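# Stand the coat stand upright within the yellow tape

## Task

Get the coat stand upright so that each of its four feet rests inside the yellow-taped area and none touches the tape. It counts as failed if the stand topples or is left leaning, and it does not count if the robot is still what keeps it in position. Finish by releasing it and backing the robot away.

## Robot and tools

ROBOT. A Hello Robot Stretch 3 with a single arm. It has a two-wheeled base (0.33 m long, 0.34 m wide) that drives forward/back or spins in place but cannot slide sideways. Turning pivots about a point between the wheels, 0.05 m behind the front edge. A lift moves the arm up and down a mast, and the arm telescopes out to the robot's RIGHT, so the gripper reaches forward only by driving. With the arm retracted and the wrist folded, a spin sweeps a 0.28 m radius; an unfolded level gripper reaches past that.

FRAMES. Base frame: origin on the floor midway between the drive wheels, x forward, y left, z up. hand_pose is reported in it, at the point where closed fingertips meet; with wrist joints at zero its x axis points up, y back toward the mast, z to the rear. Odometry frame = base frame at scene start; heading is positive to the left, -3.142 to 3.142.

execute_actions takes "actions", a list run in order (empty list = just report and show images). Each action can have:
- "robot": one command, a list of up to 8 commands run one after another (each can also be {"pause_s": s}, s at most 15), or {"stop": true}, which brakes everything and clears the queue.
- "steps": 1 to 450 control steps at 30 per second; alone it just waits.
- "until": ends the action early once all listed conditions hold.
A command holds "base", "joints", "contact_limits", or a mix; parts start together and keep running across later actions. A new command takes over at once and discards any older queue.

base: exactly one key. translate_m is a relative drive in metres from wherever the base is when that command begins, forward positive, magnitude at most 1. rotate_rad is a relative spin in radians, counter-clockwise (left) positive, magnitude at most 3.2.

joints: absolute targets, any subset; unnamed joints keep their goal. Ranges: lift_m 0 to 1.1 (arm height, m); arm_m 0 to 0.52 (extension, m); wrist_yaw_rad -1.345 to 4.42 (0 along the arm, positive toward the front, 3.0 folded over the base); wrist_pitch_rad -1.57 to 0.451 (negative tips fingers down); wrist_roll_rad -2.911 to 2.911; gripper_m -0.089 to 0.179 (larger = wider; actual fingertip gap is 0.007 m smaller near closed, 0.025 m smaller wide open, zero below 0.007); head_pan_rad -3.953 to 1.73 (0 forward, positive left, -1.57 looks along the arm); head_tilt_rad -1.53 to 0.419 (negative down). head_camera and nav_camera move with the head; wrist_camera rides on the gripper.

contact_limits: {"arm_m": effort percent 1 to 100}; the arm halts with contact_stop when its effort reaches that value (negative side when retracting). Lasts until arm_m's next command.

until: {"robot": {...}} with fields such as base_status, queue, queue_left, refusals, a joint reading, its _goal or _status. Numbers use [op, value] with =, !=, <, <=, >, >=, compared as printed (joints 3 decimals, base 4). Statuses take a word or ["!=","moving"]. {"robot": {"status": "ended"}} waits until nothing is moving and no queue runs; {"any": {"status": "ended"}} fires when the first motion or queue ends. Don't wait for exact equality; "done" means within tolerance.

zoom_image: "camera" (head_camera, nav_camera or wrist_camera) and "region" [x0, y0, x1, y1] in pixels of that camera's last image, top-left origin, at most 504 by 504.

finished_scene: "scene" = current scene number. Irreversible; call only after every motion has ended and the stand is free-standing.

RESULTS. base_status shows progress and goal in brackets (from wheel turns). joint_goals, joint_status, measured_speeds, and a line with refusals, queue and queue_left. Status words: moving, done, off_target (resting short, maybe still pushing), contact_stop (joint went slack until next command), time_out, stopped, not_commanded, torque_fault (wrist servo off ~10 s, limp, refuses goals). Lines starting refused:, dropped: or replaced: explain rejected goals, abandoned queue commands, or how a replaced motion ended (indices count from 0). robot.on_its_own appears when the robot changed a goal, a joint is slack or off, a resting motor shows unusual effort, or base_tilt has shifted 3 degrees or more from the start. motor_effort is percent, positive toward higher values, with peak in brackets; readings are biased and noisy. base_tilt in degrees (forward/right positive). lidar_m: 12 distances in 30-degree sectors counter-clockwise from straight ahead, in a plane 0.17 m up; "-" means nothing seen. wrist_depth_mm and head_depth_mm are 7x7 median depth grids. Camera calibration (K, distortion, T_world_to_cam) is given for projecting pixels.

SPEED. Full base speed (0.30 m/s, 1.9 rad/s) only when stowed: lift_m under 0.30, arm_m under 0.03, wrist_yaw_rad over 2.54; otherwise 0.10 m/s and 0.63 rad/s.

GRIPPING. Close to a gripper_m below the object's width; lower squeezes harder but the stall guard may weaken grip. Release by opening at least 0.02 past the touching value. Neither the reading nor "done" confirms a grasp; check images.

CAUTIONS. Fold or unfold the wrist only with lift_m 0.32 to 0.95, wrist_pitch_rad -0.4, roll near 0; after folding, lift_m may go to 0.25. With wrist_yaw_rad below -0.4 keep pitch at -0.5 or lower. Pushing on something solid with the gripper above about 0.45 m can tip the robot, more so on a repeat push or with a higher contact limit. Don't drive while holding or pressing something immovable; if snagged, reverse the last move in small steps, pull the gripper free, and lower lift_m to about 0.2 if still tilted. Avoid dropping, slamming or hard pushing the stand; an occasional outside nudge may move loose objects. Before finishing, release, move clear, and wait until everything has stopped.

Each tool is called after "Request:" by a JSON object that holds its "fn" and its "kwargs".

## Session

Request:
{"fn": "execute_actions", "kwargs": {"actions": []}}

Scene clock: 0.00 s.
robot.base_odometry: x=+0.000 y=+0.000 heading=+0.000 (m, m, rad; robot's odometry frame)
robot.turned_by_wheels: +0.000 (rad since the last result)
robot.turned_by_imu: +0.000 (rad since the last result)
robot.base_tilt: forward=+0.1 right=-1.8 (deg)
robot.lidar_m: 1.15 2.66 1.94 1.60 1.89 1.20 1.49 1.20 1.86 1.87 1.92 2.37
robot.head_depth_mm: 1783 2636 3469 3450 3407 3372 2387 / 1776 2624 3407 3456 2702 2728 2363 / 1813 2340 3401 3331 2690 2643 2275 / 1803 2348 3348 3342 2640 2607 2371 / 1817 2331 3286 3249 2604 2592 2358 / 1804 2510 3254 3230 2568 2545 2326 / 1804 2517 3268 3249 2545 2517 2341
robot.base_status: not_commanded
robot.joint_positions: lift_m=+0.508 arm_m=+0.002 wrist_yaw_rad=+3.085 wrist_pitch_rad=-0.592 wrist_roll_rad=-0.018 gripper_m=+0.037 head_pan_rad=-0.012 head_tilt_rad=-0.018
robot.joint_goals: lift_m=+0.508 arm_m=+0.002 wrist_yaw_rad=+3.085 wrist_pitch_rad=-0.592 wrist_roll_rad=-0.018 gripper_m=+0.037 head_pan_rad=-0.012 head_tilt_rad=-0.018
robot.joint_status: lift_m=not_commanded arm_m=not_commanded wrist_yaw_rad=not_commanded wrist_pitch_rad=not_commanded wrist_roll_rad=not_commanded gripper_m=not_commanded head_pan_rad=not_commanded head_tilt_rad=not_commanded
robot.measured_speeds: translate_m=+0.000 rotate_rad=+0.000 lift_m=+0.000 arm_m=+0.000 wrist_yaw_rad=+0.000 wrist_pitch_rad=+0.000 wrist_roll_rad=+0.000 head_pan_rad=+0.000 head_tilt_rad=+0.000
robot: refusals=0 queue=idle queue_left=0
robot.motor_effort: left_wheel=+0 right_wheel=+0 lift_m=+43 arm_m=+0 wrist_yaw_rad=+0 wrist_pitch_rad=+6 wrist_roll_rad=+0 gripper_m=+0 head_pan_rad=+0 head_tilt_rad=+3 (%)
robot.hand_pose: x=-0.0100 y=+0.0521 z=+0.4837 quat_wxyz=(+0.224, +0.675, +0.189, +0.677) (m; robot's base frame)
robot.wrist_depth_mm: - - - - - - - / - - - - - - - / - - - - - - - / 923 922 903 918 927 903 899 / 821 795 799 789 823 785 794 / 703 702 728 693 - 684 688 / 626 633 - - 614 607 607
pictures: head_camera (sideways: a quarter turn clockwise sets it upright), nav_camera (sideways: a quarter turn counterclockwise sets it upright), wrist_camera
Images, in order (width x height): head_camera 896x504, nav_camera 672x504, wrist_camera 644x364.

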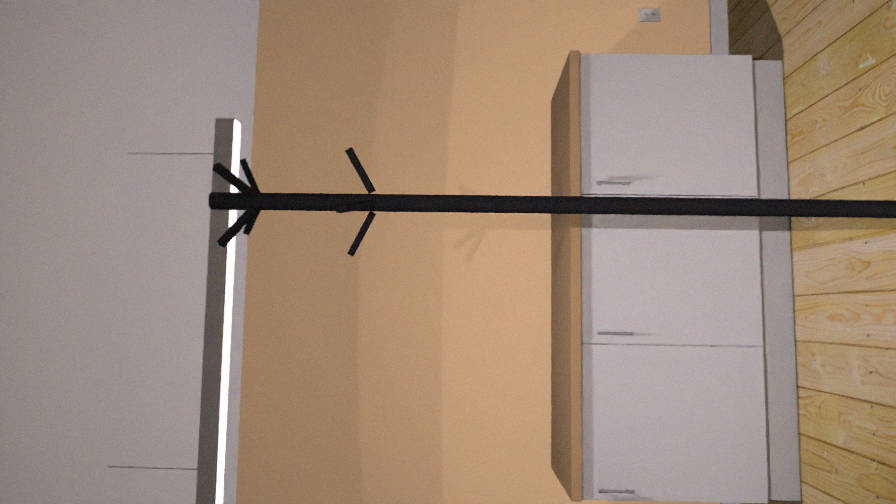

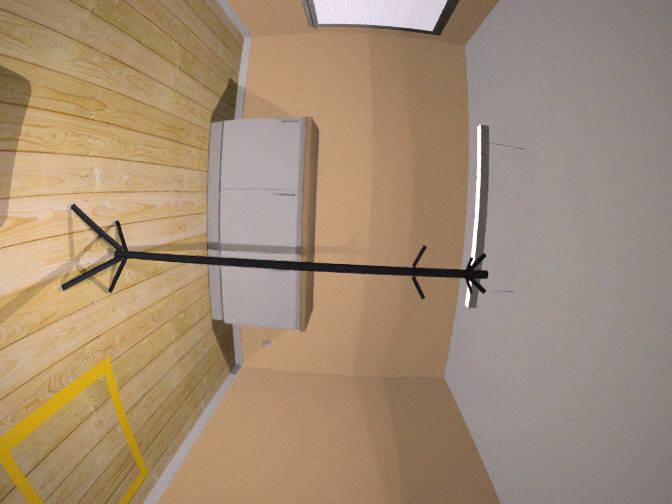

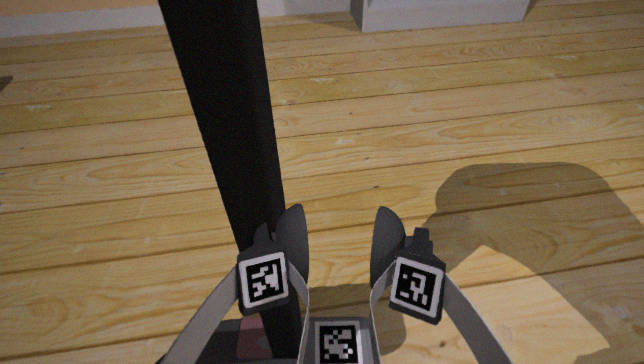

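Request:
{"fn": "execute_actions", "kwargs": {"actions": [{"robot":[{"joints":{"head_pan_rad":-0.5,"head_tilt_rad":-0.8,"wrist_pitch_rad":-0.4}},{"joints":{"wrist_yaw_rad":0,"gripper_m":0.17}},{"joints":{"wrist_pitch_rad":0}}],"steps":300,"until":{"robot":{"status":"ended"}}}]}}

Scene clock: 8.07 s.
robot.base_odometry: x=+0.000 y=+0.000 heading=+0.000 (m, m, rad; robot's odometry frame)
robot.turned_by_wheels: +0.000 (rad since the last result)
robot.turned_by_imu: +0.000 (rad since the last result)
robot.base_tilt: forward=+0.1 right=-1.9 (deg)
robot.lidar_m: 1.15 2.66 1.94 1.60 1.89 1.20 1.49 1.20 1.86 1.87 1.92 2.37
robot.head_depth_mm: 2070 2301 2349 1904 1569 1329 1153 / 2356 2588 2447 1930 1557 1333 1157 / 2637 2903 2481 1919 1571 1330 1160 / 3016 3279 2448 1918 1581 1342 1172 / 3255 3426 2481 1922 1574 1341 1168 / 2551 2821 2496 1952 1585 1346 1166 / 2332 2576 2498 1888 1560 1360 1168
robot.base_status: not_commanded
robot.joint_positions: lift_m=+0.508 arm_m=+0.002 wrist_yaw_rad=+0.003 wrist_pitch_rad=-0.025 wrist_roll_rad=-0.018 gripper_m=+0.170 head_pan_rad=-0.493 head_tilt_rad=-0.790
robot.joint_goals: lift_m=+0.508 arm_m=+0.002 wrist_yaw_rad=+0.000 wrist_pitch_rad=+0.000 wrist_roll_rad=-0.018 gripper_m=+0.170 head_pan_rad=-0.500 head_tilt_rad=-0.800
robot.joint_status: lift_m=not_commanded arm_m=not_commanded wrist_yaw_rad=done wrist_pitch_rad=done wrist_roll_rad=not_commanded gripper_m=done head_pan_rad=done head_tilt_rad=done
robot.measured_speeds: translate_m=+0.000 rotate_rad=+0.000 lift_m=+0.000 arm_m=+0.000 wrist_yaw_rad=+0.000 wrist_pitch_rad=+0.000 wrist_roll_rad=+0.000 head_pan_rad=+0.000 head_tilt_rad=+0.000
robot: refusals=0 queue=done queue_left=0
robot.motor_effort: left_wheel=-1(1) right_wheel=+0(1) lift_m=+44(44) arm_m=+0(1) wrist_yaw_rad=-3(3) wrist_pitch_rad=+12(15) wrist_roll_rad=+0(0) gripper_m=+0(83) head_pan_rad=-3(31) head_tilt_rad=-5(41) (%)
robot.hand_pose: x=-0.0206 y=-0.4024 z=+0.6160 quat_wxyz=(+0.714, +0.010, -0.700, -0.008) (m; robot's base frame)
robot.wrist_depth_mm: - - - - - - - / - - - - - - - / - - - - - - - / - - - - - - - / - - - - - - - / - - - - - - - / - - - - - - -
pictures: head_camera (sideways: a quarter turn clockwise sets it upright), nav_camera (sideways: a quarter turn counterclockwise sets it upright), wrist_camera
camera_calibration (this result's frames):
head_camera: T_world_to_cam=[[-0.616261, 0.301291, -0.72763, 0.969227], [0.420604, 0.907038, 0.0193517, -0.0281641], [0.665819, -0.294119, -0.685696, 0.845715], [0, 0, 0, 1]] pos_world=[0.0460499, -0.0177335, 1.28569]
nav_camera: T_world_to_cam=[[0.667137, -0.330988, 0.667364, -0.834136], [-0.473086, -0.880266, 0.0363465, 0.00563669], [0.575428, -0.339969, -0.743844, 0.921381], [0, 0, 0, 1]] pos_world=[0.0289618, 0.042114, 1.24183]
wrist_camera: T_world_to_cam=[[-0.997579, -0.0568695, 0.0400138, -0.0600848], [-0.0519247, 0.226492, -0.972628, 0.718854], [0.0462501, -0.972351, -0.228897, -0.0876932], [0, 0, 0, 1]] pos_world=[-0.0185573, -0.251501, 0.681509]
Images, in order (width x height): head_camera 896x504, nav_camera 672x504, wrist_camera 644x364.

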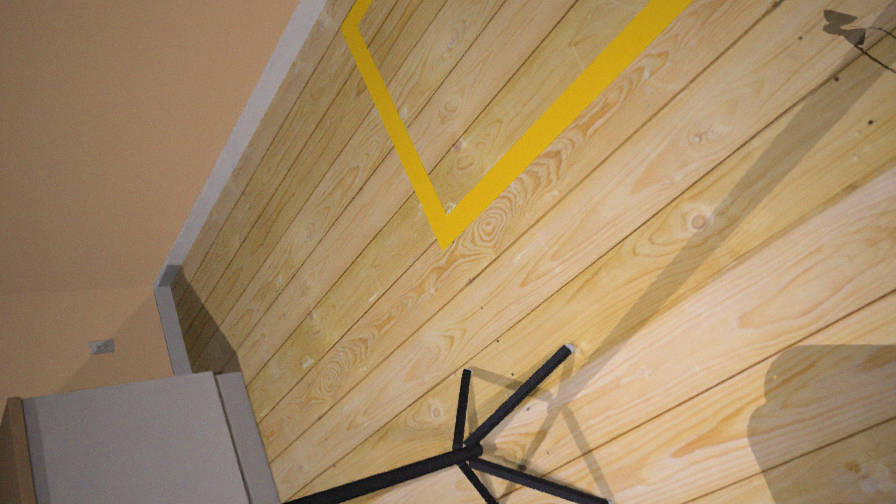

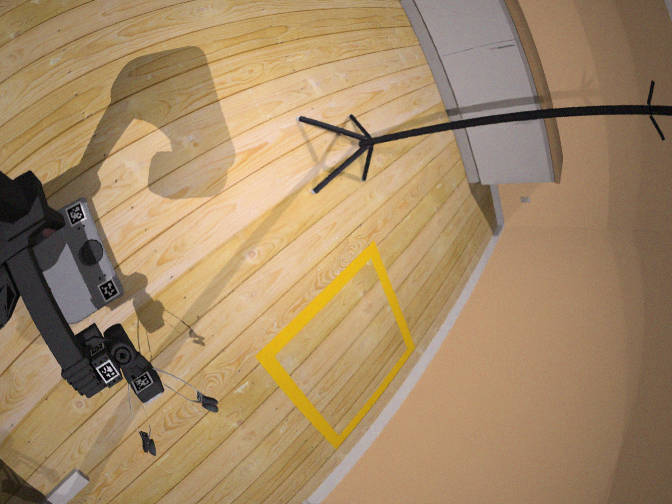

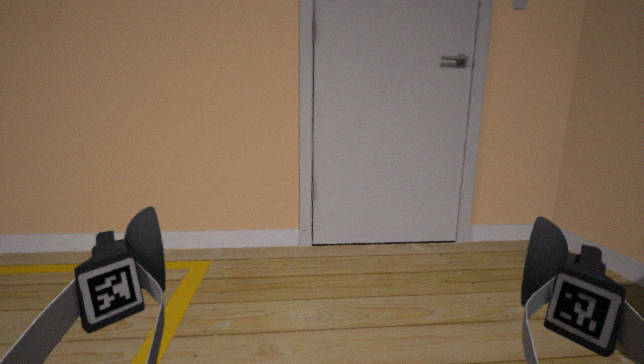

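Request:
{"fn": "execute_actions", "kwargs": {"actions": [{"robot":[{"base":{"translate_m":0.5},"joints":{"lift_m":0.25,"head_pan_rad":-1.57,"head_tilt_rad":-1.0}},{"base":{"rotate_rad":1.335}},{"base":{"translate_m":0.16},"joints":{"arm_m":0.1}}],"steps":450,"until":{"robot":{"status":"ended"}}}]}}

Scene clock: 35.00 s.
robot.base_odometry: x=+0.537 y=+0.156 heading=+1.335 (m, m, rad; robot's odometry frame)
robot.turned_by_wheels: +1.335 (rad since the last result)
robot.turned_by_imu: +1.320 (rad since the last result)
robot.base_tilt: forward=+0.0 right=-1.9 (deg)
robot.lidar_m: 1.58 1.48 1.95 1.68 1.75 1.73 2.00 1.98 2.15 0.63 2.09 2.25
robot.head_depth_mm: 2805 2240 1838 1571 1379 1220 1096 / 2536 2212 1857 1579 1380 1248 - / 680 2101 1824 1493 1387 - 1142 / 2046 2300 1885 1588 1377 1242 1130 / 1974 2200 1884 1604 1398 1241 1110 / 1901 2197 1882 1621 1413 1246 1114 / 1829 2123 1899 1628 1414 1250 1122
robot.base_status: done (translate_m +0.1600 of +0.1600)
robot.joint_positions: lift_m=+0.251 arm_m=+0.100 wrist_yaw_rad=+0.002 wrist_pitch_rad=-0.024 wrist_roll_rad=-0.018 gripper_m=+0.170 head_pan_rad=-1.563 head_tilt_rad=-0.988
robot.joint_goals: lift_m=+0.250 arm_m=+0.100 wrist_yaw_rad=+0.000 wrist_pitch_rad=+0.000 wrist_roll_rad=-0.018 gripper_m=+0.170 head_pan_rad=-1.570 head_tilt_rad=-1.000
robot.joint_status: lift_m=done arm_m=done wrist_yaw_rad=done wrist_pitch_rad=done wrist_roll_rad=not_commanded gripper_m=done head_pan_rad=done head_tilt_rad=done
robot.measured_speeds: translate_m=+0.000 rotate_rad=+0.000 lift_m=+0.000 arm_m=+0.000 wrist_yaw_rad=+0.000 wrist_pitch_rad=+0.000 wrist_roll_rad=+0.000 head_pan_rad=+0.000 head_tilt_rad=+0.000
robot: refusals=0 queue=done queue_left=0
robot.motor_effort: left_wheel=-4(9) right_wheel=+4(11) lift_m=+24(43) arm_m=+4(4) wrist_yaw_rad=-2(3) wrist_pitch_rad=+12(12) wrist_roll_rad=+0(0) gripper_m=+0(1) head_pan_rad=-3(42) head_tilt_rad=-6(24) (%)
robot.hand_pose: x=-0.0208 y=-0.5003 z=+0.3592 quat_wxyz=(+0.714, +0.010, -0.700, -0.008) (m; robot's base frame)
robot.wrist_depth_mm: - - - - - - - / - - - - - - - / - - - - - - - / - - - - - - - / - - - - - - - / 885 816 854 404 880 894 970 / 649 661 630 632 625 671 617
pictures: head_camera (sideways: a quarter turn clockwise sets it upright), nav_camera (sideways: a quarter turn counterclockwise sets it upright), wrist_camera
camera_calibration (this result's frames):
head_camera: T_world_to_cam=[[-0.0323403, 0.814969, -0.578602, 0.771478], [0.997658, 0.0612362, 0.030489, -0.0461772], [0.0602789, -0.576261, -0.81504, 1.01761], [0, 0, 0, 1]] pos_world=[0.00967867, -0.0394966, 1.27718]
nav_camera: T_world_to_cam=[[0.0305975, -0.860852, 0.507934, -0.622541], [-0.999258, -0.014449, 0.0357062, 0.00968922], [-0.0233987, -0.50865, -0.860655, 1.0769], [0, 0, 0, 1]] pos_world=[0.0539283, 0.01199, 1.24271]
wrist_camera: T_world_to_cam=[[-0.997643, -0.055679, 0.0400944, -0.0550963], [-0.0516647, 0.225082, -0.972969, 0.490611], [0.0451494, -0.972748, -0.227428, -0.242378], [0, 0, 0, 1]] pos_world=[-0.018676, -0.349268, 0.424435]
Images, in order (width x height): head_camera 896x504, nav_camera 672x504, wrist_camera 644x364.

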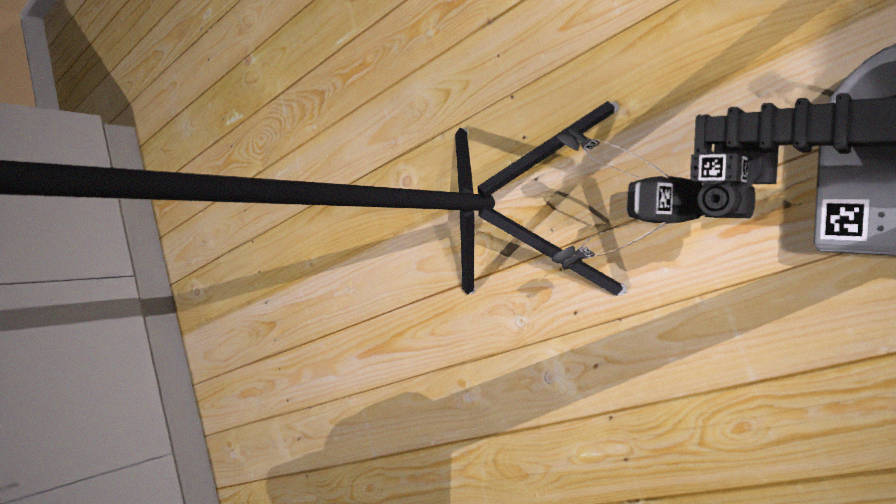

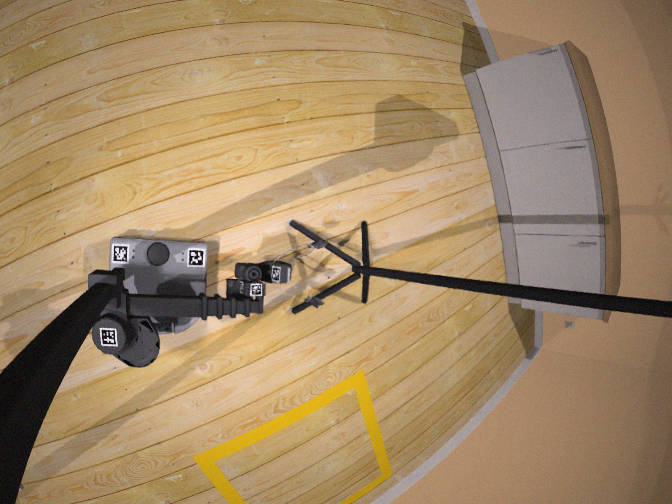

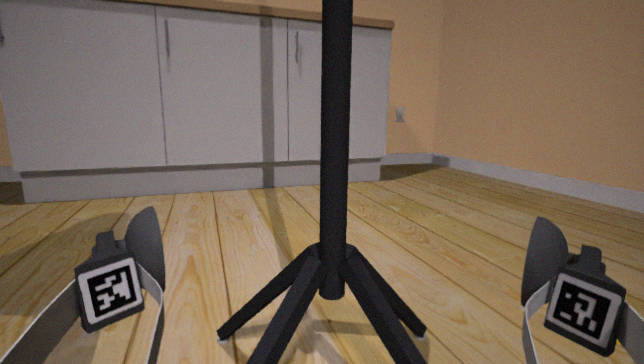

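Request:
{"fn": "execute_actions", "kwargs": {"actions": [{"robot":[{"joints":{"lift_m":0.19,"arm_m":0.305}},{"joints":{"gripper_m":-0.03}},{"base":{"translate_m":-0.1}}],"steps":450,"until":{"robot":{"status":"ended"}}}]}}

Scene clock: 46.47 s.
robot.base_odometry: x=+0.514 y=+0.058 heading=+1.335 (m, m, rad; robot's odometry frame)
robot.turned_by_wheels: +0.000 (rad since the last result)
robot.turned_by_imu: +0.000 (rad since the last result)
robot.base_tilt: forward=+0.1 right=-1.9 (deg)
robot.lidar_m: 1.69 1.57 2.05 1.68 1.67 2.18 1.90 1.88 2.05 0.65 2.13 2.38
robot.head_depth_mm: 2723 2221 1860 1582 1378 1226 1102 / 2711 2258 1862 1589 1383 1225 1136 / 2175 2234 1862 1591 1435 1230 1138 / 1985 2116 1792 1539 1399 1237 1126 / 2027 2201 1891 1611 1384 1246 1113 / 1960 2209 1878 1610 1405 1250 1113 / 1869 2168 1910 1637 1408 1247 1121
robot.base_status: done (translate_m -0.1000 of -0.1000)
robot.joint_positions: lift_m=+0.191 arm_m=+0.305 wrist_yaw_rad=+0.003 wrist_pitch_rad=-0.023 wrist_roll_rad=-0.018 gripper_m=-0.030 head_pan_rad=-1.563 head_tilt_rad=-0.988
robot.joint_goals: lift_m=+0.190 arm_m=+0.305 wrist_yaw_rad=+0.000 wrist_pitch_rad=+0.000 wrist_roll_rad=-0.018 gripper_m=-0.030 head_pan_rad=-1.570 head_tilt_rad=-1.000
robot.joint_status: lift_m=done arm_m=done wrist_yaw_rad=done wrist_pitch_rad=done wrist_roll_rad=not_commanded gripper_m=done head_pan_rad=done head_tilt_rad=done
robot.measured_speeds: translate_m=+0.000 rotate_rad=+0.000 lift_m=+0.000 arm_m=+0.000 wrist_yaw_rad=+0.000 wrist_pitch_rad=+0.000 wrist_roll_rad=+0.000 head_pan_rad=+0.000 head_tilt_rad=+0.000
robot: refusals=0 queue=done queue_left=0
robot.motor_effort: left_wheel=-4(28) right_wheel=+4(58) lift_m=+23(24) arm_m=+4(5) wrist_yaw_rad=-3(76) wrist_pitch_rad=+11(12) wrist_roll_rad=+0(0) gripper_m=-12(91) head_pan_rad=-3(3) head_tilt_rad=-6(6) (%)
robot.hand_pose: x=-0.0207 y=-0.7054 z=+0.2994 quat_wxyz=(+0.714, +0.009, -0.700, -0.007) (m; robot's base frame)
robot.wrist_depth_mm: - 172 - - - - - / - 178 - - - - - / - - - - - - - / - - - - - - - / - 905 971 - - - - / 721 249 225 - 736 751 762 / 556 191 194 517 571 576 574
pictures: head_camera (sideways: a quarter turn clockwise sets it upright), nav_camera (sideways: a quarter turn counterclockwise sets it upright), wrist_camera
camera_calibration (this result's frames):
head_camera: T_world_to_cam=[[-0.032057, 0.815345, -0.578088, 0.770807], [0.997679, 0.0608668, 0.0305228, -0.0462213], [0.0600729, -0.575768, -0.815404, 1.01808], [0, 0, 0, 1]] pos_world=[0.0096647, -0.0394823, 1.27715]
nav_camera: T_world_to_cam=[[0.0302978, -0.861183, 0.507391, -0.621832], [-0.999263, -0.0141208, 0.0357019, 0.00969487], [-0.0235811, -0.508099, -0.860976, 1.07732], [0, 0, 0, 1]] pos_world=[0.0539323, 0.0120105, 1.24271]
wrist_camera: T_world_to_cam=[[-0.997607, -0.0562984, 0.0401404, -0.0644007], [-0.0518097, 0.224209, -0.973163, 0.478036], [0.0457877, -0.972914, -0.226589, -0.455848], [0, 0, 0, 1]] pos_world=[-0.0186075, -0.554307, 0.364502]
Images, in order (width x height): head_camera 896x504, nav_camera 672x504, wrist_camera 644x364.

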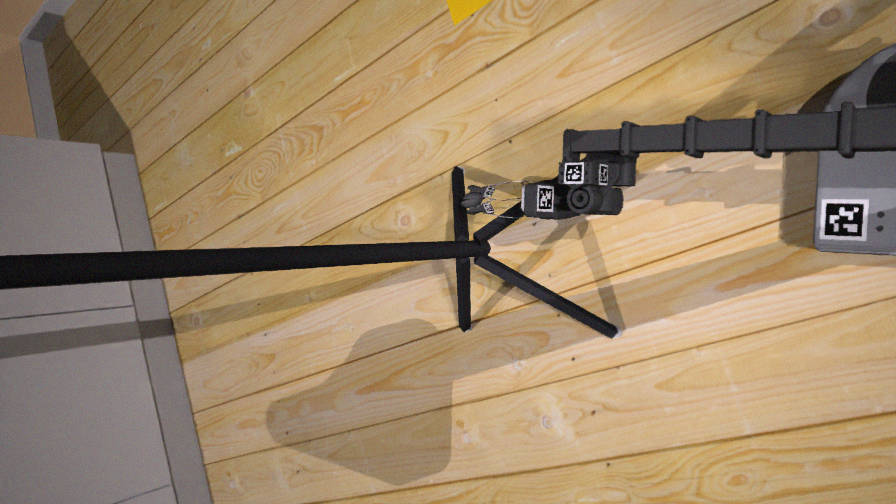

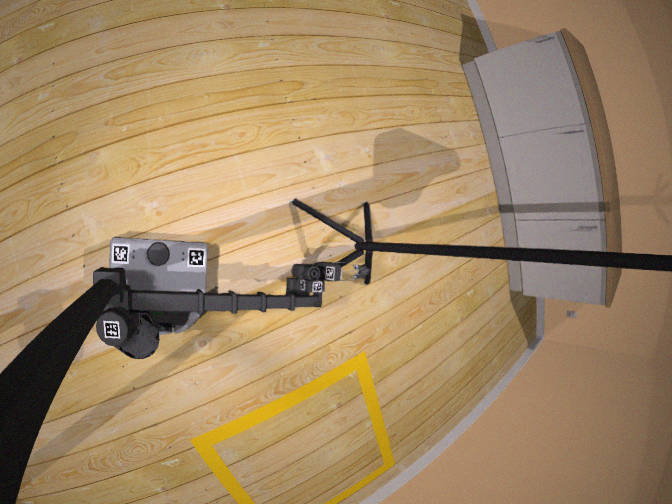

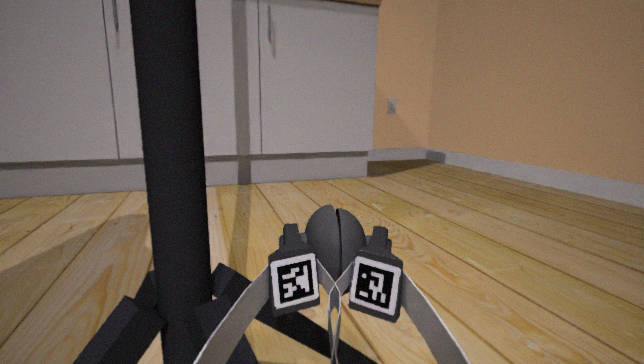

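Request:
{"fn": "execute_actions", "kwargs": {"actions": [{"robot":[{"joints":{"lift_m":0.35,"arm_m":0,"wrist_pitch_rad":-0.4,"head_pan_rad":0,"head_tilt_rad":-1.1}},{"joints":{"wrist_yaw_rad":3}},{"joints":{"lift_m":0.26}},{"base":{"translate_m":0.66}},{"base":{"rotate_rad":-1.58}},{"base":{"translate_m":0.76}},{"base":{"rotate_rad":-1.64}},{"base":{"translate_m":0.3}}],"steps":450,"until":{"robot":{"status":"ended"}}},{"steps":450,"until":{"robot":{"status":"ended"}}}]}}

Scene clock: 78.20 s.
robot.base_odometry: x=+1.313 y=+0.230 heading=-1.885 (m, m, rad; robot's odometry frame)
robot.turned_by_wheels: -3.220 (rad since the last result)
robot.turned_by_imu: -3.163 (rad since the last result)
robot.base_tilt: forward=+0.0 right=-1.8 (deg)
robot.lidar_m: 0.23 0.20 1.74 1.33 1.32 1.38 1.86 1.49 1.76 2.45 2.46 0.22
robot.head_depth_mm: 2230 1916 1662 1489 1314 1197 1102 / 2167 1928 1665 1483 1324 1197 1119 / 2115 1930 1675 1497 1319 1191 1126 / - 295 355 516 1117 1186 1128 / 1960 1952 1701 1504 1340 1213 1121 / 1855 1981 1705 1509 1354 1214 1110 / 1768 1932 1722 1514 1351 1219 1116
robot.base_status: done (translate_m +0.3000 of +0.3000)
robot.joint_positions: lift_m=+0.261 arm_m=+0.002 wrist_yaw_rad=+2.998 wrist_pitch_rad=-0.415 wrist_roll_rad=-0.018 gripper_m=-0.030 head_pan_rad=-0.007 head_tilt_rad=-1.088
robot.joint_goals: lift_m=+0.260 arm_m=+0.000 wrist_yaw_rad=+3.000 wrist_pitch_rad=-0.400 wrist_roll_rad=-0.018 gripper_m=-0.030 head_pan_rad=+0.000 head_tilt_rad=-1.100
robot.joint_status: lift_m=done arm_m=done wrist_yaw_rad=done wrist_pitch_rad=done wrist_roll_rad=not_commanded gripper_m=done head_pan_rad=done head_tilt_rad=done
robot.measured_speeds: translate_m=+0.000 rotate_rad=+0.000 lift_m=+0.000 arm_m=+0.000 wrist_yaw_rad=+0.000 wrist_pitch_rad=+0.000 wrist_roll_rad=+0.000 head_pan_rad=+0.000 head_tilt_rad=+0.000
robot: refusals=0 queue=done queue_left=0
robot.motor_effort: left_wheel=+3(13) right_wheel=-4(11) lift_m=+24(64) arm_m=-5(5) wrist_yaw_rad=+1(1) wrist_pitch_rad=+7(13) wrist_roll_rad=+0(0) gripper_m=-12(12) head_pan_rad=+3(42) head_tilt_rad=-6(21) (%)
robot.hand_pose: x=+0.0110 y=+0.0754 z=+0.2741 quat_wxyz=(+0.194, +0.694, +0.097, +0.686) (m; robot's base frame)
robot.wrist_depth_mm: - - - - - - - / - - - - - - - / 955 962 966 917 925 932 897 / 731 731 729 686 713 720 715 / 591 585 588 - 577 578 567 / 499 512 - - 490 485 484 / - - - - 383 292 240
pictures: head_camera (sideways: a quarter turn clockwise sets it upright), nav_camera (sideways: a quarter turn counterclockwise sets it upright), wrist_camera
camera_calibration (this result's frames):
head_camera: T_world_to_cam=[[-0.869005, -0.0203821, -0.494383, 0.666868], [-0.0437183, 0.998406, 0.0356845, -0.0465844], [0.492868, 0.0526236, -0.868512, 1.08447], [0, 0, 0, 1]] pos_world=[0.0429744, 0.0030336, 1.27323]
nav_camera: T_world_to_cam=[[0.90758, 0.0180342, 0.419491, -0.512688], [0.0037507, -0.999386, 0.0348495, 0.00469081], [0.419862, -0.0300553, -0.90709, 1.13454], [0, 0, 0, 1]] pos_world=[-0.011061, 0.0480327, 1.24403]
wrist_camera: T_world_to_cam=[[0.996684, -0.0796106, 0.0168136, -0.00164055], [-0.032617, -0.580222, -0.813805, 0.296752], [0.0745432, 0.810558, -0.580895, 0.258914], [0, 0, 0, 1]] pos_world=[-0.00798604, -0.037814, 0.391927]
Images, in order (width x height): head_camera 896x504, nav_camera 672x504, wrist_camera 644x364.

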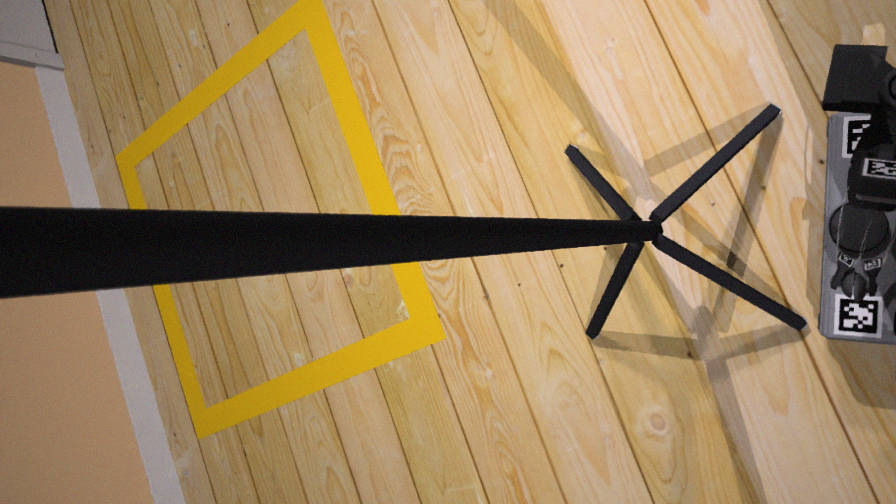

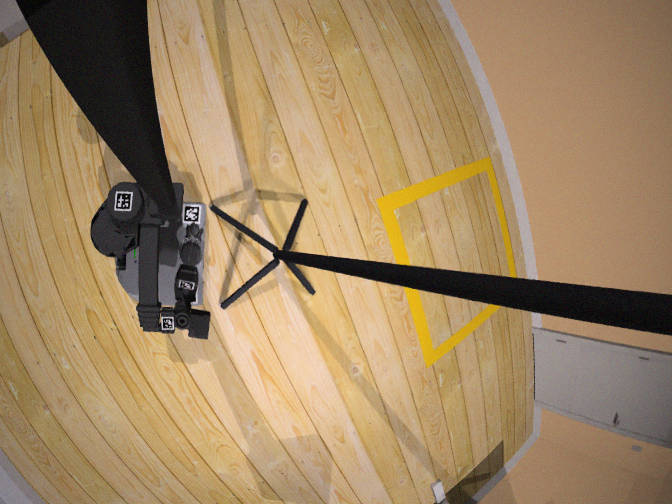

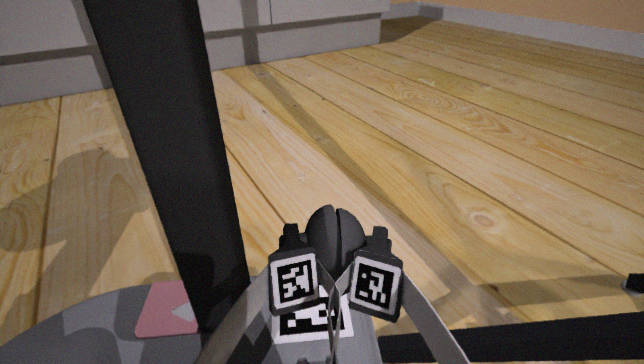

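Aligned. Push slowly.

Request:
{"fn": "execute_actions", "kwargs": {"actions": [{"robot":[{"joints":{"lift_m":0.32}},{"base":{"translate_m":0.5}}],"steps":450,"until":{"robot":{"status":"ended"}}}]}}

Scene clock: 88.80 s.
robot.base_odometry: x=+1.159 y=-0.245 heading=-1.885 (m, m, rad; robot's odometry frame)
robot.turned_by_wheels: +0.000 (rad since the last result)
robot.turned_by_imu: +0.209 (rad since the last result)
robot.base_tilt: forward=+0.1 right=-1.8 (deg)
robot.lidar_m: 0.27 1.50 1.78 1.42 1.42 1.66 1.93 2.11 2.68 2.49 0.17 0.29
robot.head_depth_mm: 1562 1825 1683 306 1292 1191 1106 / 1522 1793 1658 1481 506 1164 1110 / 1493 1795 1680 1476 1326 1154 1121 / 1461 1758 1686 1494 1331 1208 1120 / 1435 1717 1697 1496 1342 1215 1127 / 1410 1673 1702 1502 1340 1214 1109 / 1372 1636 1704 1506 1353 1216 1109
robot.base_status: done (translate_m +0.5000 of +0.5000)
robot.joint_positions: lift_m=+0.320 arm_m=+0.002 wrist_yaw_rad=+3.000 wrist_pitch_rad=-0.418 wrist_roll_rad=-0.018 gripper_m=-0.030 head_pan_rad=-0.002 head_tilt_rad=-1.093
robot.joint_goals: lift_m=+0.320 arm_m=+0.000 wrist_yaw_rad=+3.000 wrist_pitch_rad=-0.400 wrist_roll_rad=-0.018 gripper_m=-0.030 head_pan_rad=+0.000 head_tilt_rad=-1.100
robot.joint_status: lift_m=done arm_m=done wrist_yaw_rad=done wrist_pitch_rad=done wrist_roll_rad=not_commanded gripper_m=done head_pan_rad=done head_tilt_rad=done
robot.measured_speeds: translate_m=+0.000 rotate_rad=+0.000 lift_m=+0.000 arm_m=+0.000 wrist_yaw_rad=+0.000 wrist_pitch_rad=+0.000 wrist_roll_rad=+0.000 head_pan_rad=+0.000 head_tilt_rad=+0.000
robot: refusals=0 queue=done queue_left=0
robot.motor_effort: left_wheel=+2(100) right_wheel=+12(67) lift_m=+46(65) arm_m=-2(5) wrist_yaw_rad=-1(2) wrist_pitch_rad=+9(11) wrist_roll_rad=+0(0) gripper_m=-12(12) head_pan_rad=+1(3) head_tilt_rad=-3(6) (%)
robot.hand_pose: x=+0.0104 y=+0.0752 z=+0.3326 quat_wxyz=(+0.195, +0.694, +0.099, +0.686) (m; robot's base frame)
robot.wrist_depth_mm: - - - - - - - / - - - - - - - / - - - - - - - / 845 832 821 829 825 812 824 / 681 672 674 - 660 671 658 / 581 562 - - 560 562 563 / 490 521 - - 490 484 482
pictures: head_camera (sideways: a quarter turn clockwise sets it upright), nav_camera (sideways: a quarter turn counterclockwise sets it upright), wrist_camera
camera_calibration (this result's frames):
head_camera: T_world_to_cam=[[-0.871683, -0.0247313, -0.489445, 0.660453], [-0.0485166, 0.998175, 0.0359693, -0.0469256], [0.487662, 0.0551, -0.871292, 1.08812], [0, 0, 0, 1]] pos_world=[0.0427955, 0.00321856, 1.27301]
nav_camera: T_world_to_cam=[[0.909844, 0.0225773, 0.414336, -0.505987], [0.00895525, -0.999355, 0.0347903, 0.00473635], [0.414854, -0.0279433, -0.909459, 1.13764], [0, 0, 0, 1]] pos_world=[-0.0116295, 0.0479466, 1.24412]
wrist_camera: T_world_to_cam=[[0.996883, -0.0771226, 0.0166084, -0.00216098], [-0.031565, -0.582863, -0.811957, 0.343878], [0.0723007, 0.808902, -0.58348, 0.294123], [0, 0, 0, 1]] pos_world=[-0.00825653, -0.0376498, 0.450865]
Images, in order (width x height): head_camera 896x504, nav_camera 672x504, wrist_camera 644x364.

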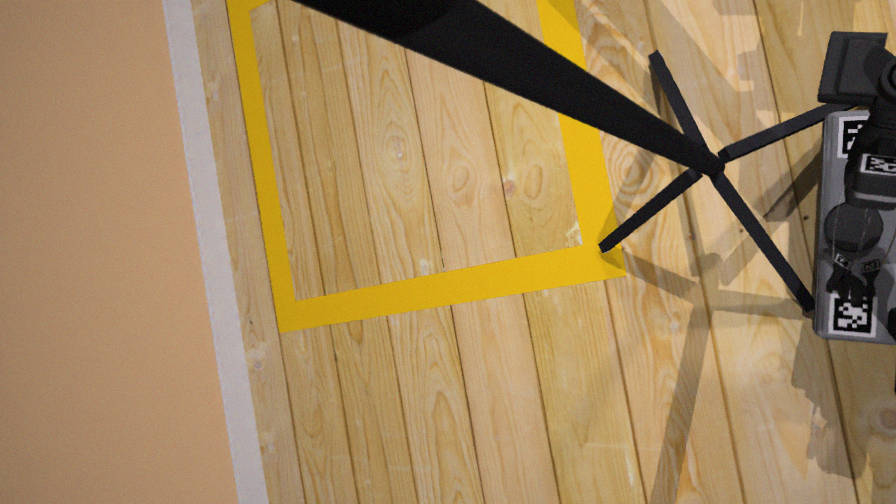

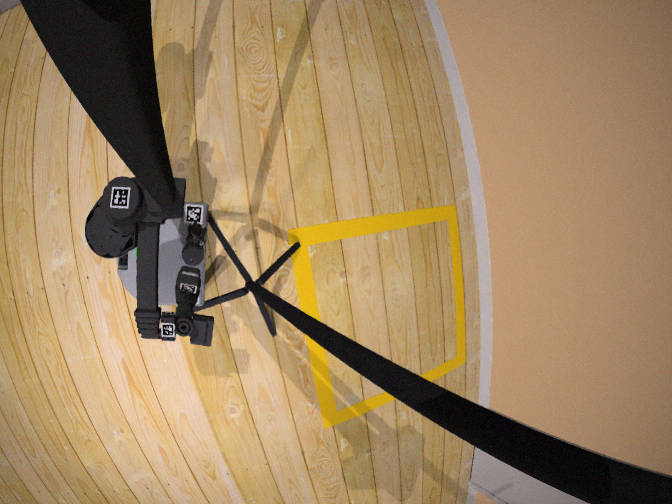

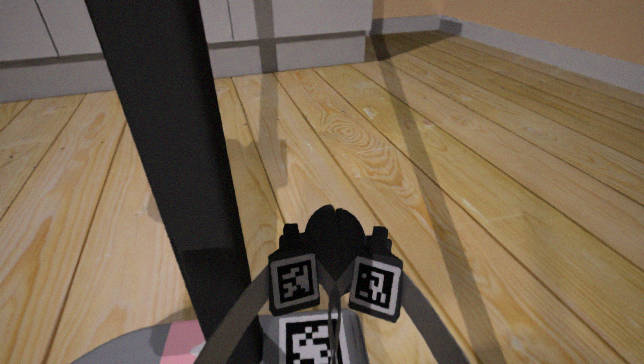

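Request:
{"fn": "execute_actions", "kwargs": {"actions": [{"robot":[{"base":{"translate_m":-0.06}},{"base":{"rotate_rad":-0.32}},{"base":{"translate_m":0.45}}],"steps":450,"until":{"robot":{"status":"ended"}}}]}}

Scene clock: 102.07 s.
robot.base_odometry: x=+0.911 y=-0.551 heading=-2.205 (m, m, rad; robot's odometry frame)
robot.turned_by_wheels: -0.320 (rad since the last result)
robot.turned_by_imu: -0.129 (rad since the last result)
robot.base_tilt: forward=+0.1 right=-2.0 (deg)
robot.lidar_m: 1.18 1.17 1.29 1.57 1.56 1.71 2.60 2.26 2.86 0.17 0.29 1.45
robot.head_depth_mm: 1308 1607 1648 1466 1315 1145 1105 / 1254 1534 1659 1463 1317 1194 1107 / 1210 1460 1658 1487 1330 1187 1114 / 1169 1399 1628 1489 1331 1210 1114 / 1128 1348 1602 1480 1339 1204 1136 / 1091 1300 1578 1503 1348 1219 1109 / 1054 1243 1503 1504 1348 1215 1111
robot.base_status: done (translate_m +0.4500 of +0.4500)
robot.joint_positions: lift_m=+0.320 arm_m=+0.002 wrist_yaw_rad=+3.000 wrist_pitch_rad=-0.418 wrist_roll_rad=-0.018 gripper_m=-0.030 head_pan_rad=-0.001 head_tilt_rad=-1.093
robot.joint_goals: lift_m=+0.320 arm_m=+0.000 wrist_yaw_rad=+3.000 wrist_pitch_rad=-0.400 wrist_roll_rad=-0.018 gripper_m=-0.030 head_pan_rad=+0.000 head_tilt_rad=-1.100
robot.joint_status: lift_m=done arm_m=done wrist_yaw_rad=done wrist_pitch_rad=done wrist_roll_rad=not_commanded gripper_m=done head_pan_rad=done head_tilt_rad=done
robot.measured_speeds: translate_m=+0.000 rotate_rad=+0.000 lift_m=+0.000 arm_m=+0.000 wrist_yaw_rad=+0.000 wrist_pitch_rad=+0.000 wrist_roll_rad=+0.000 head_pan_rad=+0.000 head_tilt_rad=+0.000
robot: refusals=0 queue=done queue_left=0
robot.motor_effort: left_wheel=-1(100) right_wheel=+1(34) lift_m=+46(45) arm_m=-1(2) wrist_yaw_rad=+0(1) wrist_pitch_rad=+9(10) wrist_roll_rad=+0(0) gripper_m=-12(12) head_pan_rad=+0(0) head_tilt_rad=-4(4) (%)
robot.hand_pose: x=+0.0105 y=+0.0752 z=+0.3326 quat_wxyz=(+0.195, +0.694, +0.099, +0.686) (m; robot's base frame)
robot.wrist_depth_mm: - - - - - - - / - - - - - - - / - - - - - - - / 833 822 825 813 840 821 813 / 675 672 669 - 664 670 682 / 579 573 - - 569 564 557 / 486 519 - - 486 480 483
pictures: head_camera (sideways: a quarter turn clockwise sets it upright), nav_camera (sideways: a quarter turn counterclockwise sets it upright), wrist_camera
camera_calibration (this result's frames):
head_camera: T_world_to_cam=[[-0.871484, -0.0250186, -0.489786, 0.660896], [-0.0488594, 0.998158, 0.0359497, -0.046898], [0.487985, 0.0552602, -0.871101, 1.08787], [0, 0, 0, 1]] pos_world=[0.0428057, 0.00323063, 1.27303]
nav_camera: T_world_to_cam=[[0.909674, 0.0228772, 0.414692, -0.506449], [0.00927082, -0.999351, 0.0347944, 0.00472905], [0.415219, -0.0278071, -0.909296, 1.13743], [0, 0, 0, 1]] pos_world=[-0.0116227, 0.0479408, 1.24412]
wrist_camera: T_world_to_cam=[[0.996865, -0.0773698, 0.0165849, -0.0021852], [-0.0317544, -0.583142, -0.811749, 0.343756], [0.0724763, 0.808677, -0.583771, 0.29421], [0, 0, 0, 1]] pos_world=[-0.00822917, -0.0376318, 0.450831]
Images, in order (width x height): head_camera 896x504, nav_camera 672x504, wrist_camera 644x364.

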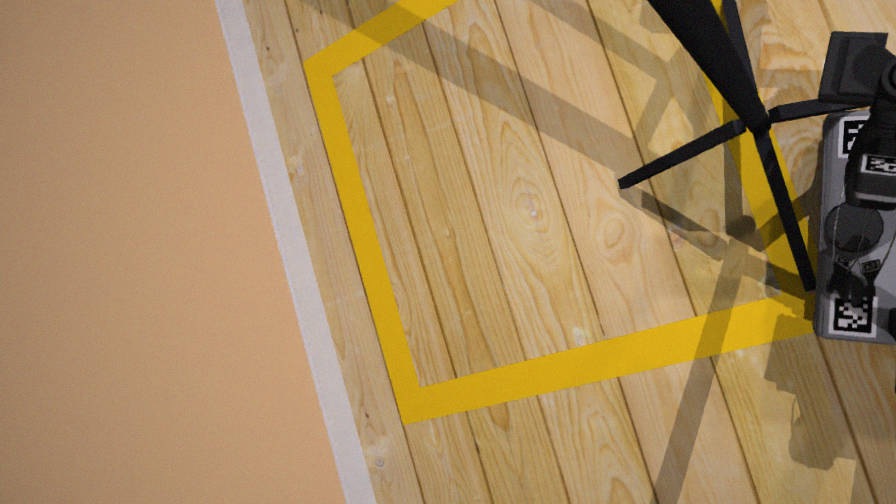

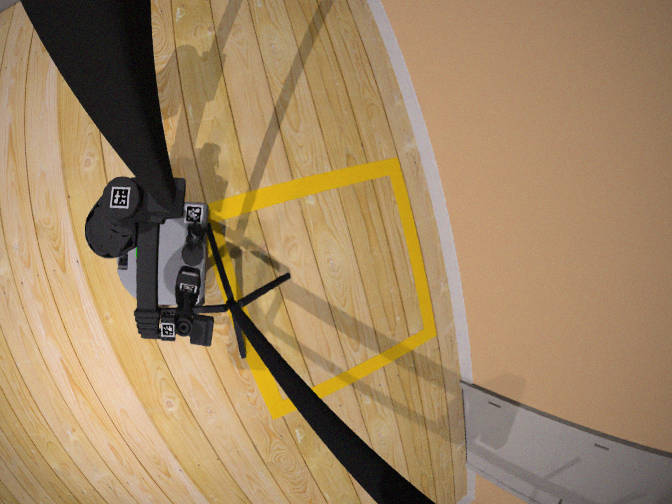

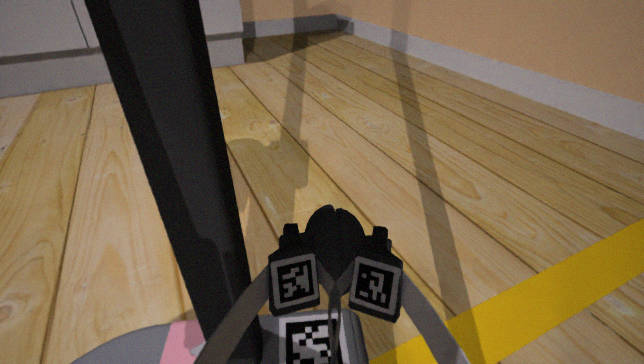

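Request:
{"fn": "execute_actions", "kwargs": {"actions": [{"robot":[{"base":{"translate_m":-0.45},"joints":{"lift_m":0.27}},{"base":{"rotate_rad":-0.97}},{"base":{"translate_m":0.27}},{"base":{"rotate_rad":1.17}},{"joints":{"lift_m":0.32}},{"base":{"translate_m":0.45}}],"steps":450,"until":{"robot":{"status":"ended"}}},{"steps":450,"until":{"robot":{"status":"ended"}}}]}}

Scene clock: 124.93 s.
robot.base_odometry: x=+0.718 y=-0.587 heading=-2.005 (m, m, rad; robot's odometry frame)
robot.turned_by_wheels: +0.200 (rad since the last result)
robot.turned_by_imu: +0.199 (rad since the last result)
robot.base_tilt: forward=+0.1 right=-2.0 (deg)
robot.lidar_m: 0.18 0.29 1.34 1.74 1.75 2.13 2.37 2.42 2.42 1.96 1.81 0.34
robot.head_depth_mm: 1069 1303 1570 1468 1316 1188 1104 / 1054 1282 1566 1471 1310 1200 1124 / 1045 1268 1569 1490 1335 1202 1120 / - 307 375 568 1297 1188 1130 / 1014 1219 1534 1498 1341 1192 1131 / 1007 1208 1503 1503 1343 1212 1104 / 995 1189 1476 1506 1346 1219 1111
robot.base_status: done (translate_m +0.4500 of +0.4500)
robot.joint_positions: lift_m=+0.319 arm_m=+0.002 wrist_yaw_rad=+3.000 wrist_pitch_rad=-0.418 wrist_roll_rad=-0.018 gripper_m=-0.030 head_pan_rad=-0.001 head_tilt_rad=-1.093
robot.joint_goals: lift_m=+0.320 arm_m=+0.000 wrist_yaw_rad=+3.000 wrist_pitch_rad=-0.400 wrist_roll_rad=-0.018 gripper_m=-0.030 head_pan_rad=+0.000 head_tilt_rad=-1.100
robot.joint_status: lift_m=done arm_m=done wrist_yaw_rad=done wrist_pitch_rad=done wrist_roll_rad=not_commanded gripper_m=done head_pan_rad=done head_tilt_rad=done
robot.measured_speeds: translate_m=+0.000 rotate_rad=+0.000 lift_m=+0.000 arm_m=+0.000 wrist_yaw_rad=+0.000 wrist_pitch_rad=+0.000 wrist_roll_rad=+0.000 head_pan_rad=+0.000 head_tilt_rad=+0.000
robot: refusals=0 queue=done queue_left=0
robot.motor_effort: left_wheel=+0(12) right_wheel=+14(25) lift_m=+62(68) arm_m=-2(2) wrist_yaw_rad=+0(0) wrist_pitch_rad=+9(9) wrist_roll_rad=+0(0) gripper_m=-11(11) head_pan_rad=+0(0) head_tilt_rad=-4(3) (%)
robot.hand_pose: x=+0.0105 y=+0.0752 z=+0.3321 quat_wxyz=(+0.195, +0.694, +0.099, +0.686) (m; robot's base frame)
robot.wrist_depth_mm: - - - - - - - / - - - - - - - / - - - - - - - / 832 855 832 801 837 810 815 / 678 676 662 - 679 655 675 / 572 577 - - 557 567 547 / 491 517 - - 494 489 462
pictures: head_camera (sideways: a quarter turn clockwise sets it upright), nav_camera (sideways: a quarter turn counterclockwise sets it upright), wrist_camera
camera_calibration (this result's frames):
head_camera: T_world_to_cam=[[-0.871481, -0.0250126, -0.489791, 0.660902], [-0.0488528, 0.998159, 0.0359494, -0.0468977], [0.48799, 0.0552568, -0.871098, 1.08786], [0, 0, 0, 1]] pos_world=[0.0428059, 0.00323038, 1.27303]
nav_camera: T_world_to_cam=[[0.909672, 0.022871, 0.414697, -0.506456], [0.00926375, -0.999352, 0.0347945, 0.00472901], [0.415224, -0.0278099, -0.909294, 1.13743], [0, 0, 0, 1]] pos_world=[-0.011622, 0.0479409, 1.24412]
wrist_camera: T_world_to_cam=[[0.996864, -0.0773699, 0.0165853, -0.00217852], [-0.0317541, -0.583142, -0.811749, 0.343338], [0.0724766, 0.808677, -0.583771, 0.293933], [0, 0, 0, 1]] pos_world=[-0.00822916, -0.0376507, 0.45033]
Images, in order (width x height): head_camera 896x504, nav_camera 672x504, wrist_camera 644x364.

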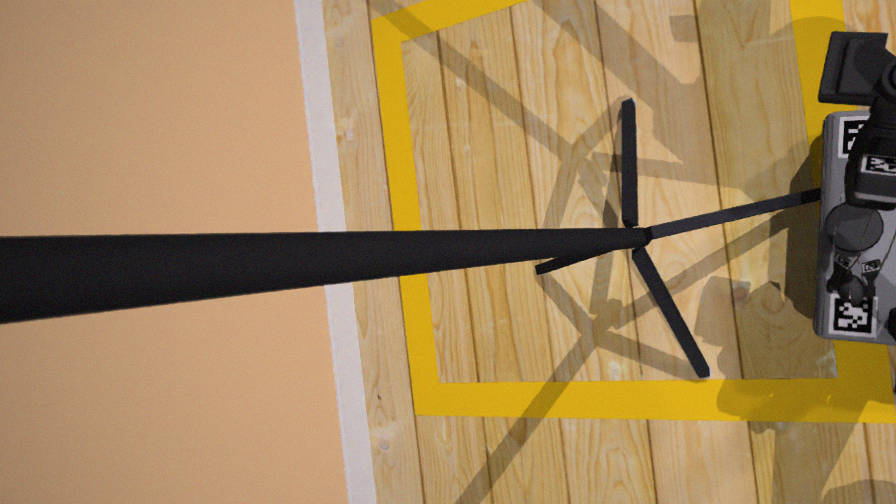

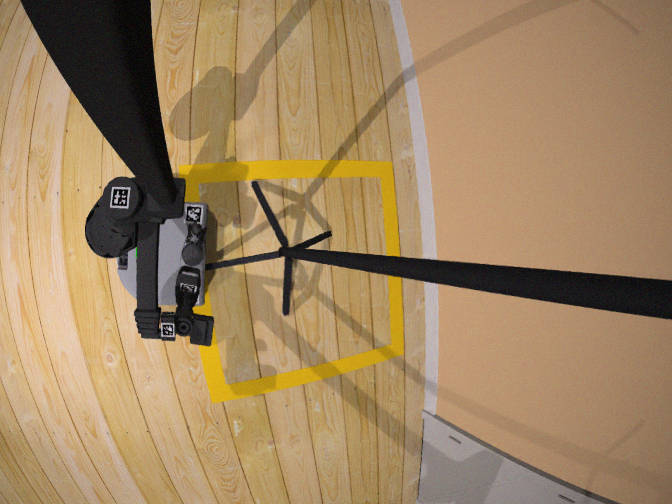

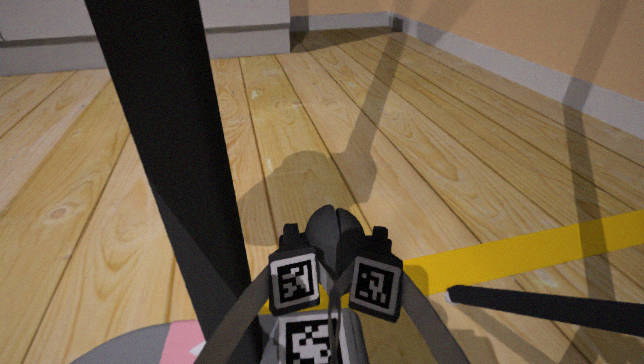

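Single-foot pushing works well. Push angled right to rotate it in.

Request:
{"fn": "execute_actions", "kwargs": {"actions": [{"robot":[{"base":{"rotate_rad":-0.6}},{"base":{"translate_m":0.22}},{"base":{"translate_m":-0.4},"joints":{"lift_m":0.27,"head_pan_rad":0.4}}],"steps":450,"until":{"robot":{"status":"ended"}}}]}}

Scene clock: 136.90 s.
robot.base_odometry: x=+0.873 y=-0.495 heading=-2.605 (m, m, rad; robot's odometry frame)
robot.turned_by_wheels: -0.600 (rad since the last result)
robot.turned_by_imu: -0.593 (rad since the last result)
robot.base_tilt: forward=+0.1 right=-1.7 (deg)
robot.lidar_m: 0.50 0.47 1.22 1.43 1.62 1.61 1.89 2.22 2.32 2.45 2.08 2.30
robot.head_depth_mm: 1361 1683 1652 1467 1314 1194 1086 / 1304 1596 1661 1477 1332 1200 1093 / 541 675 1610 1436 1309 1198 1116 / 1213 1462 1667 1488 1313 1200 1143 / 1169 1397 1638 1491 1335 1211 1134 / 1125 1343 1613 1493 1350 1210 1136 / 1098 1286 1576 1515 1350 1222 1127
robot.base_status: done (translate_m -0.4000 of -0.4000)
robot.joint_positions: lift_m=+0.271 arm_m=+0.002 wrist_yaw_rad=+3.000 wrist_pitch_rad=-0.418 wrist_roll_rad=-0.018 gripper_m=-0.030 head_pan_rad=+0.393 head_tilt_rad=-1.093
robot.joint_goals: lift_m=+0.270 arm_m=+0.000 wrist_yaw_rad=+3.000 wrist_pitch_rad=-0.400 wrist_roll_rad=-0.018 gripper_m=-0.030 head_pan_rad=+0.400 head_tilt_rad=-1.100
robot.joint_status: lift_m=done arm_m=done wrist_yaw_rad=done wrist_pitch_rad=done wrist_roll_rad=not_commanded gripper_m=done head_pan_rad=done head_tilt_rad=done
robot.measured_speeds: translate_m=+0.000 rotate_rad=+0.000 lift_m=+0.000 arm_m=+0.000 wrist_yaw_rad=+0.000 wrist_pitch_rad=+0.000 wrist_roll_rad=+0.000 head_pan_rad=+0.000 head_tilt_rad=+0.000
robot: refusals=0 queue=done queue_left=0
robot.motor_effort: left_wheel=+2(15) right_wheel=-4(17) lift_m=+23(62) arm_m=-2(2) wrist_yaw_rad=+1(0) wrist_pitch_rad=+9(9) wrist_roll_rad=+0(0) gripper_m=-12(11) head_pan_rad=+3(25) head_tilt_rad=-4(3) (%)
robot.hand_pose: x=+0.0105 y=+0.0752 z=+0.2833 quat_wxyz=(+0.195, +0.694, +0.099, +0.686) (m; robot's base frame)
robot.wrist_depth_mm: - - - - - - 968 / - - - - - - - / 956 958 944 929 949 940 907 / 743 730 733 721 722 721 720 / 601 600 604 - 590 580 548 / 509 523 - - 502 498 497 / - - - - 431 430 431
pictures: head_camera (sideways: a quarter turn clockwise sets it upright), nav_camera (sideways: a quarter turn counterclockwise sets it upright), wrist_camera
camera_calibration (this result's frames):
head_camera: T_world_to_cam=[[-0.795049, -0.357771, -0.489793, 0.660438], [-0.428432, 0.902859, 0.0359493, -0.0445822], [0.429352, 0.238424, -0.871098, 1.08822], [0, 0, 0, 1]] pos_world=[0.0387507, 0.0170789, 1.27303]
nav_camera: T_world_to_cam=[[0.831134, 0.37046, 0.414698, -0.505979], [0.392337, -0.919163, 0.0347945, 0.00239224], [0.394066, 0.133783, -0.909293, 1.13756], [0, 0, 0, 1]] pos_world=[-0.0286738, 0.037459, 1.24412]
wrist_camera: T_world_to_cam=[[0.996864, -0.0773701, 0.0165842, -0.00136913], [-0.0317551, -0.583142, -0.811749, 0.30373], [0.0724761, 0.808677, -0.583771, 0.265452], [0, 0, 0, 1]] pos_world=[-0.00822912, -0.0376534, 0.401538]
Images, in order (width x height): head_camera 896x504, nav_camera 672x504, wrist_camera 644x364.

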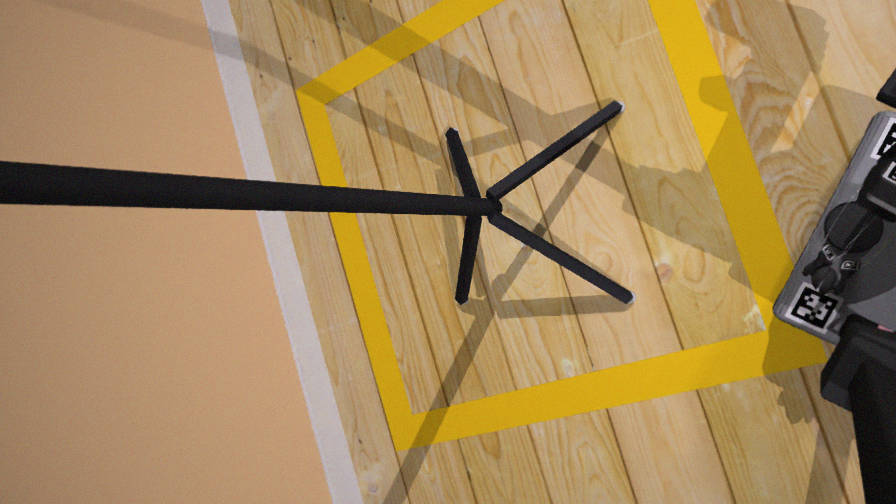

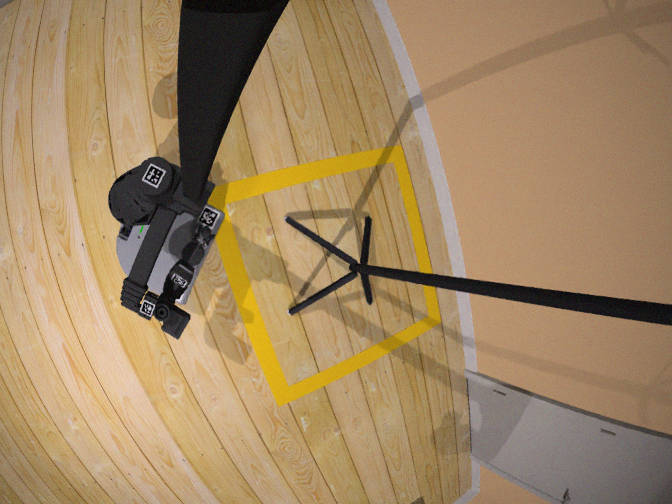

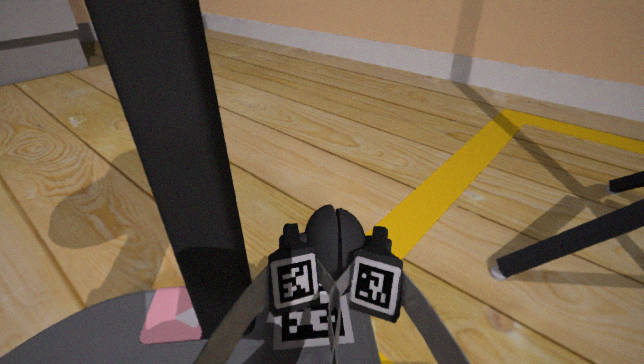

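Request:
{"fn": "finished_scene", "kwargs": {"scene": 1}}

The scene is finished: the task was done.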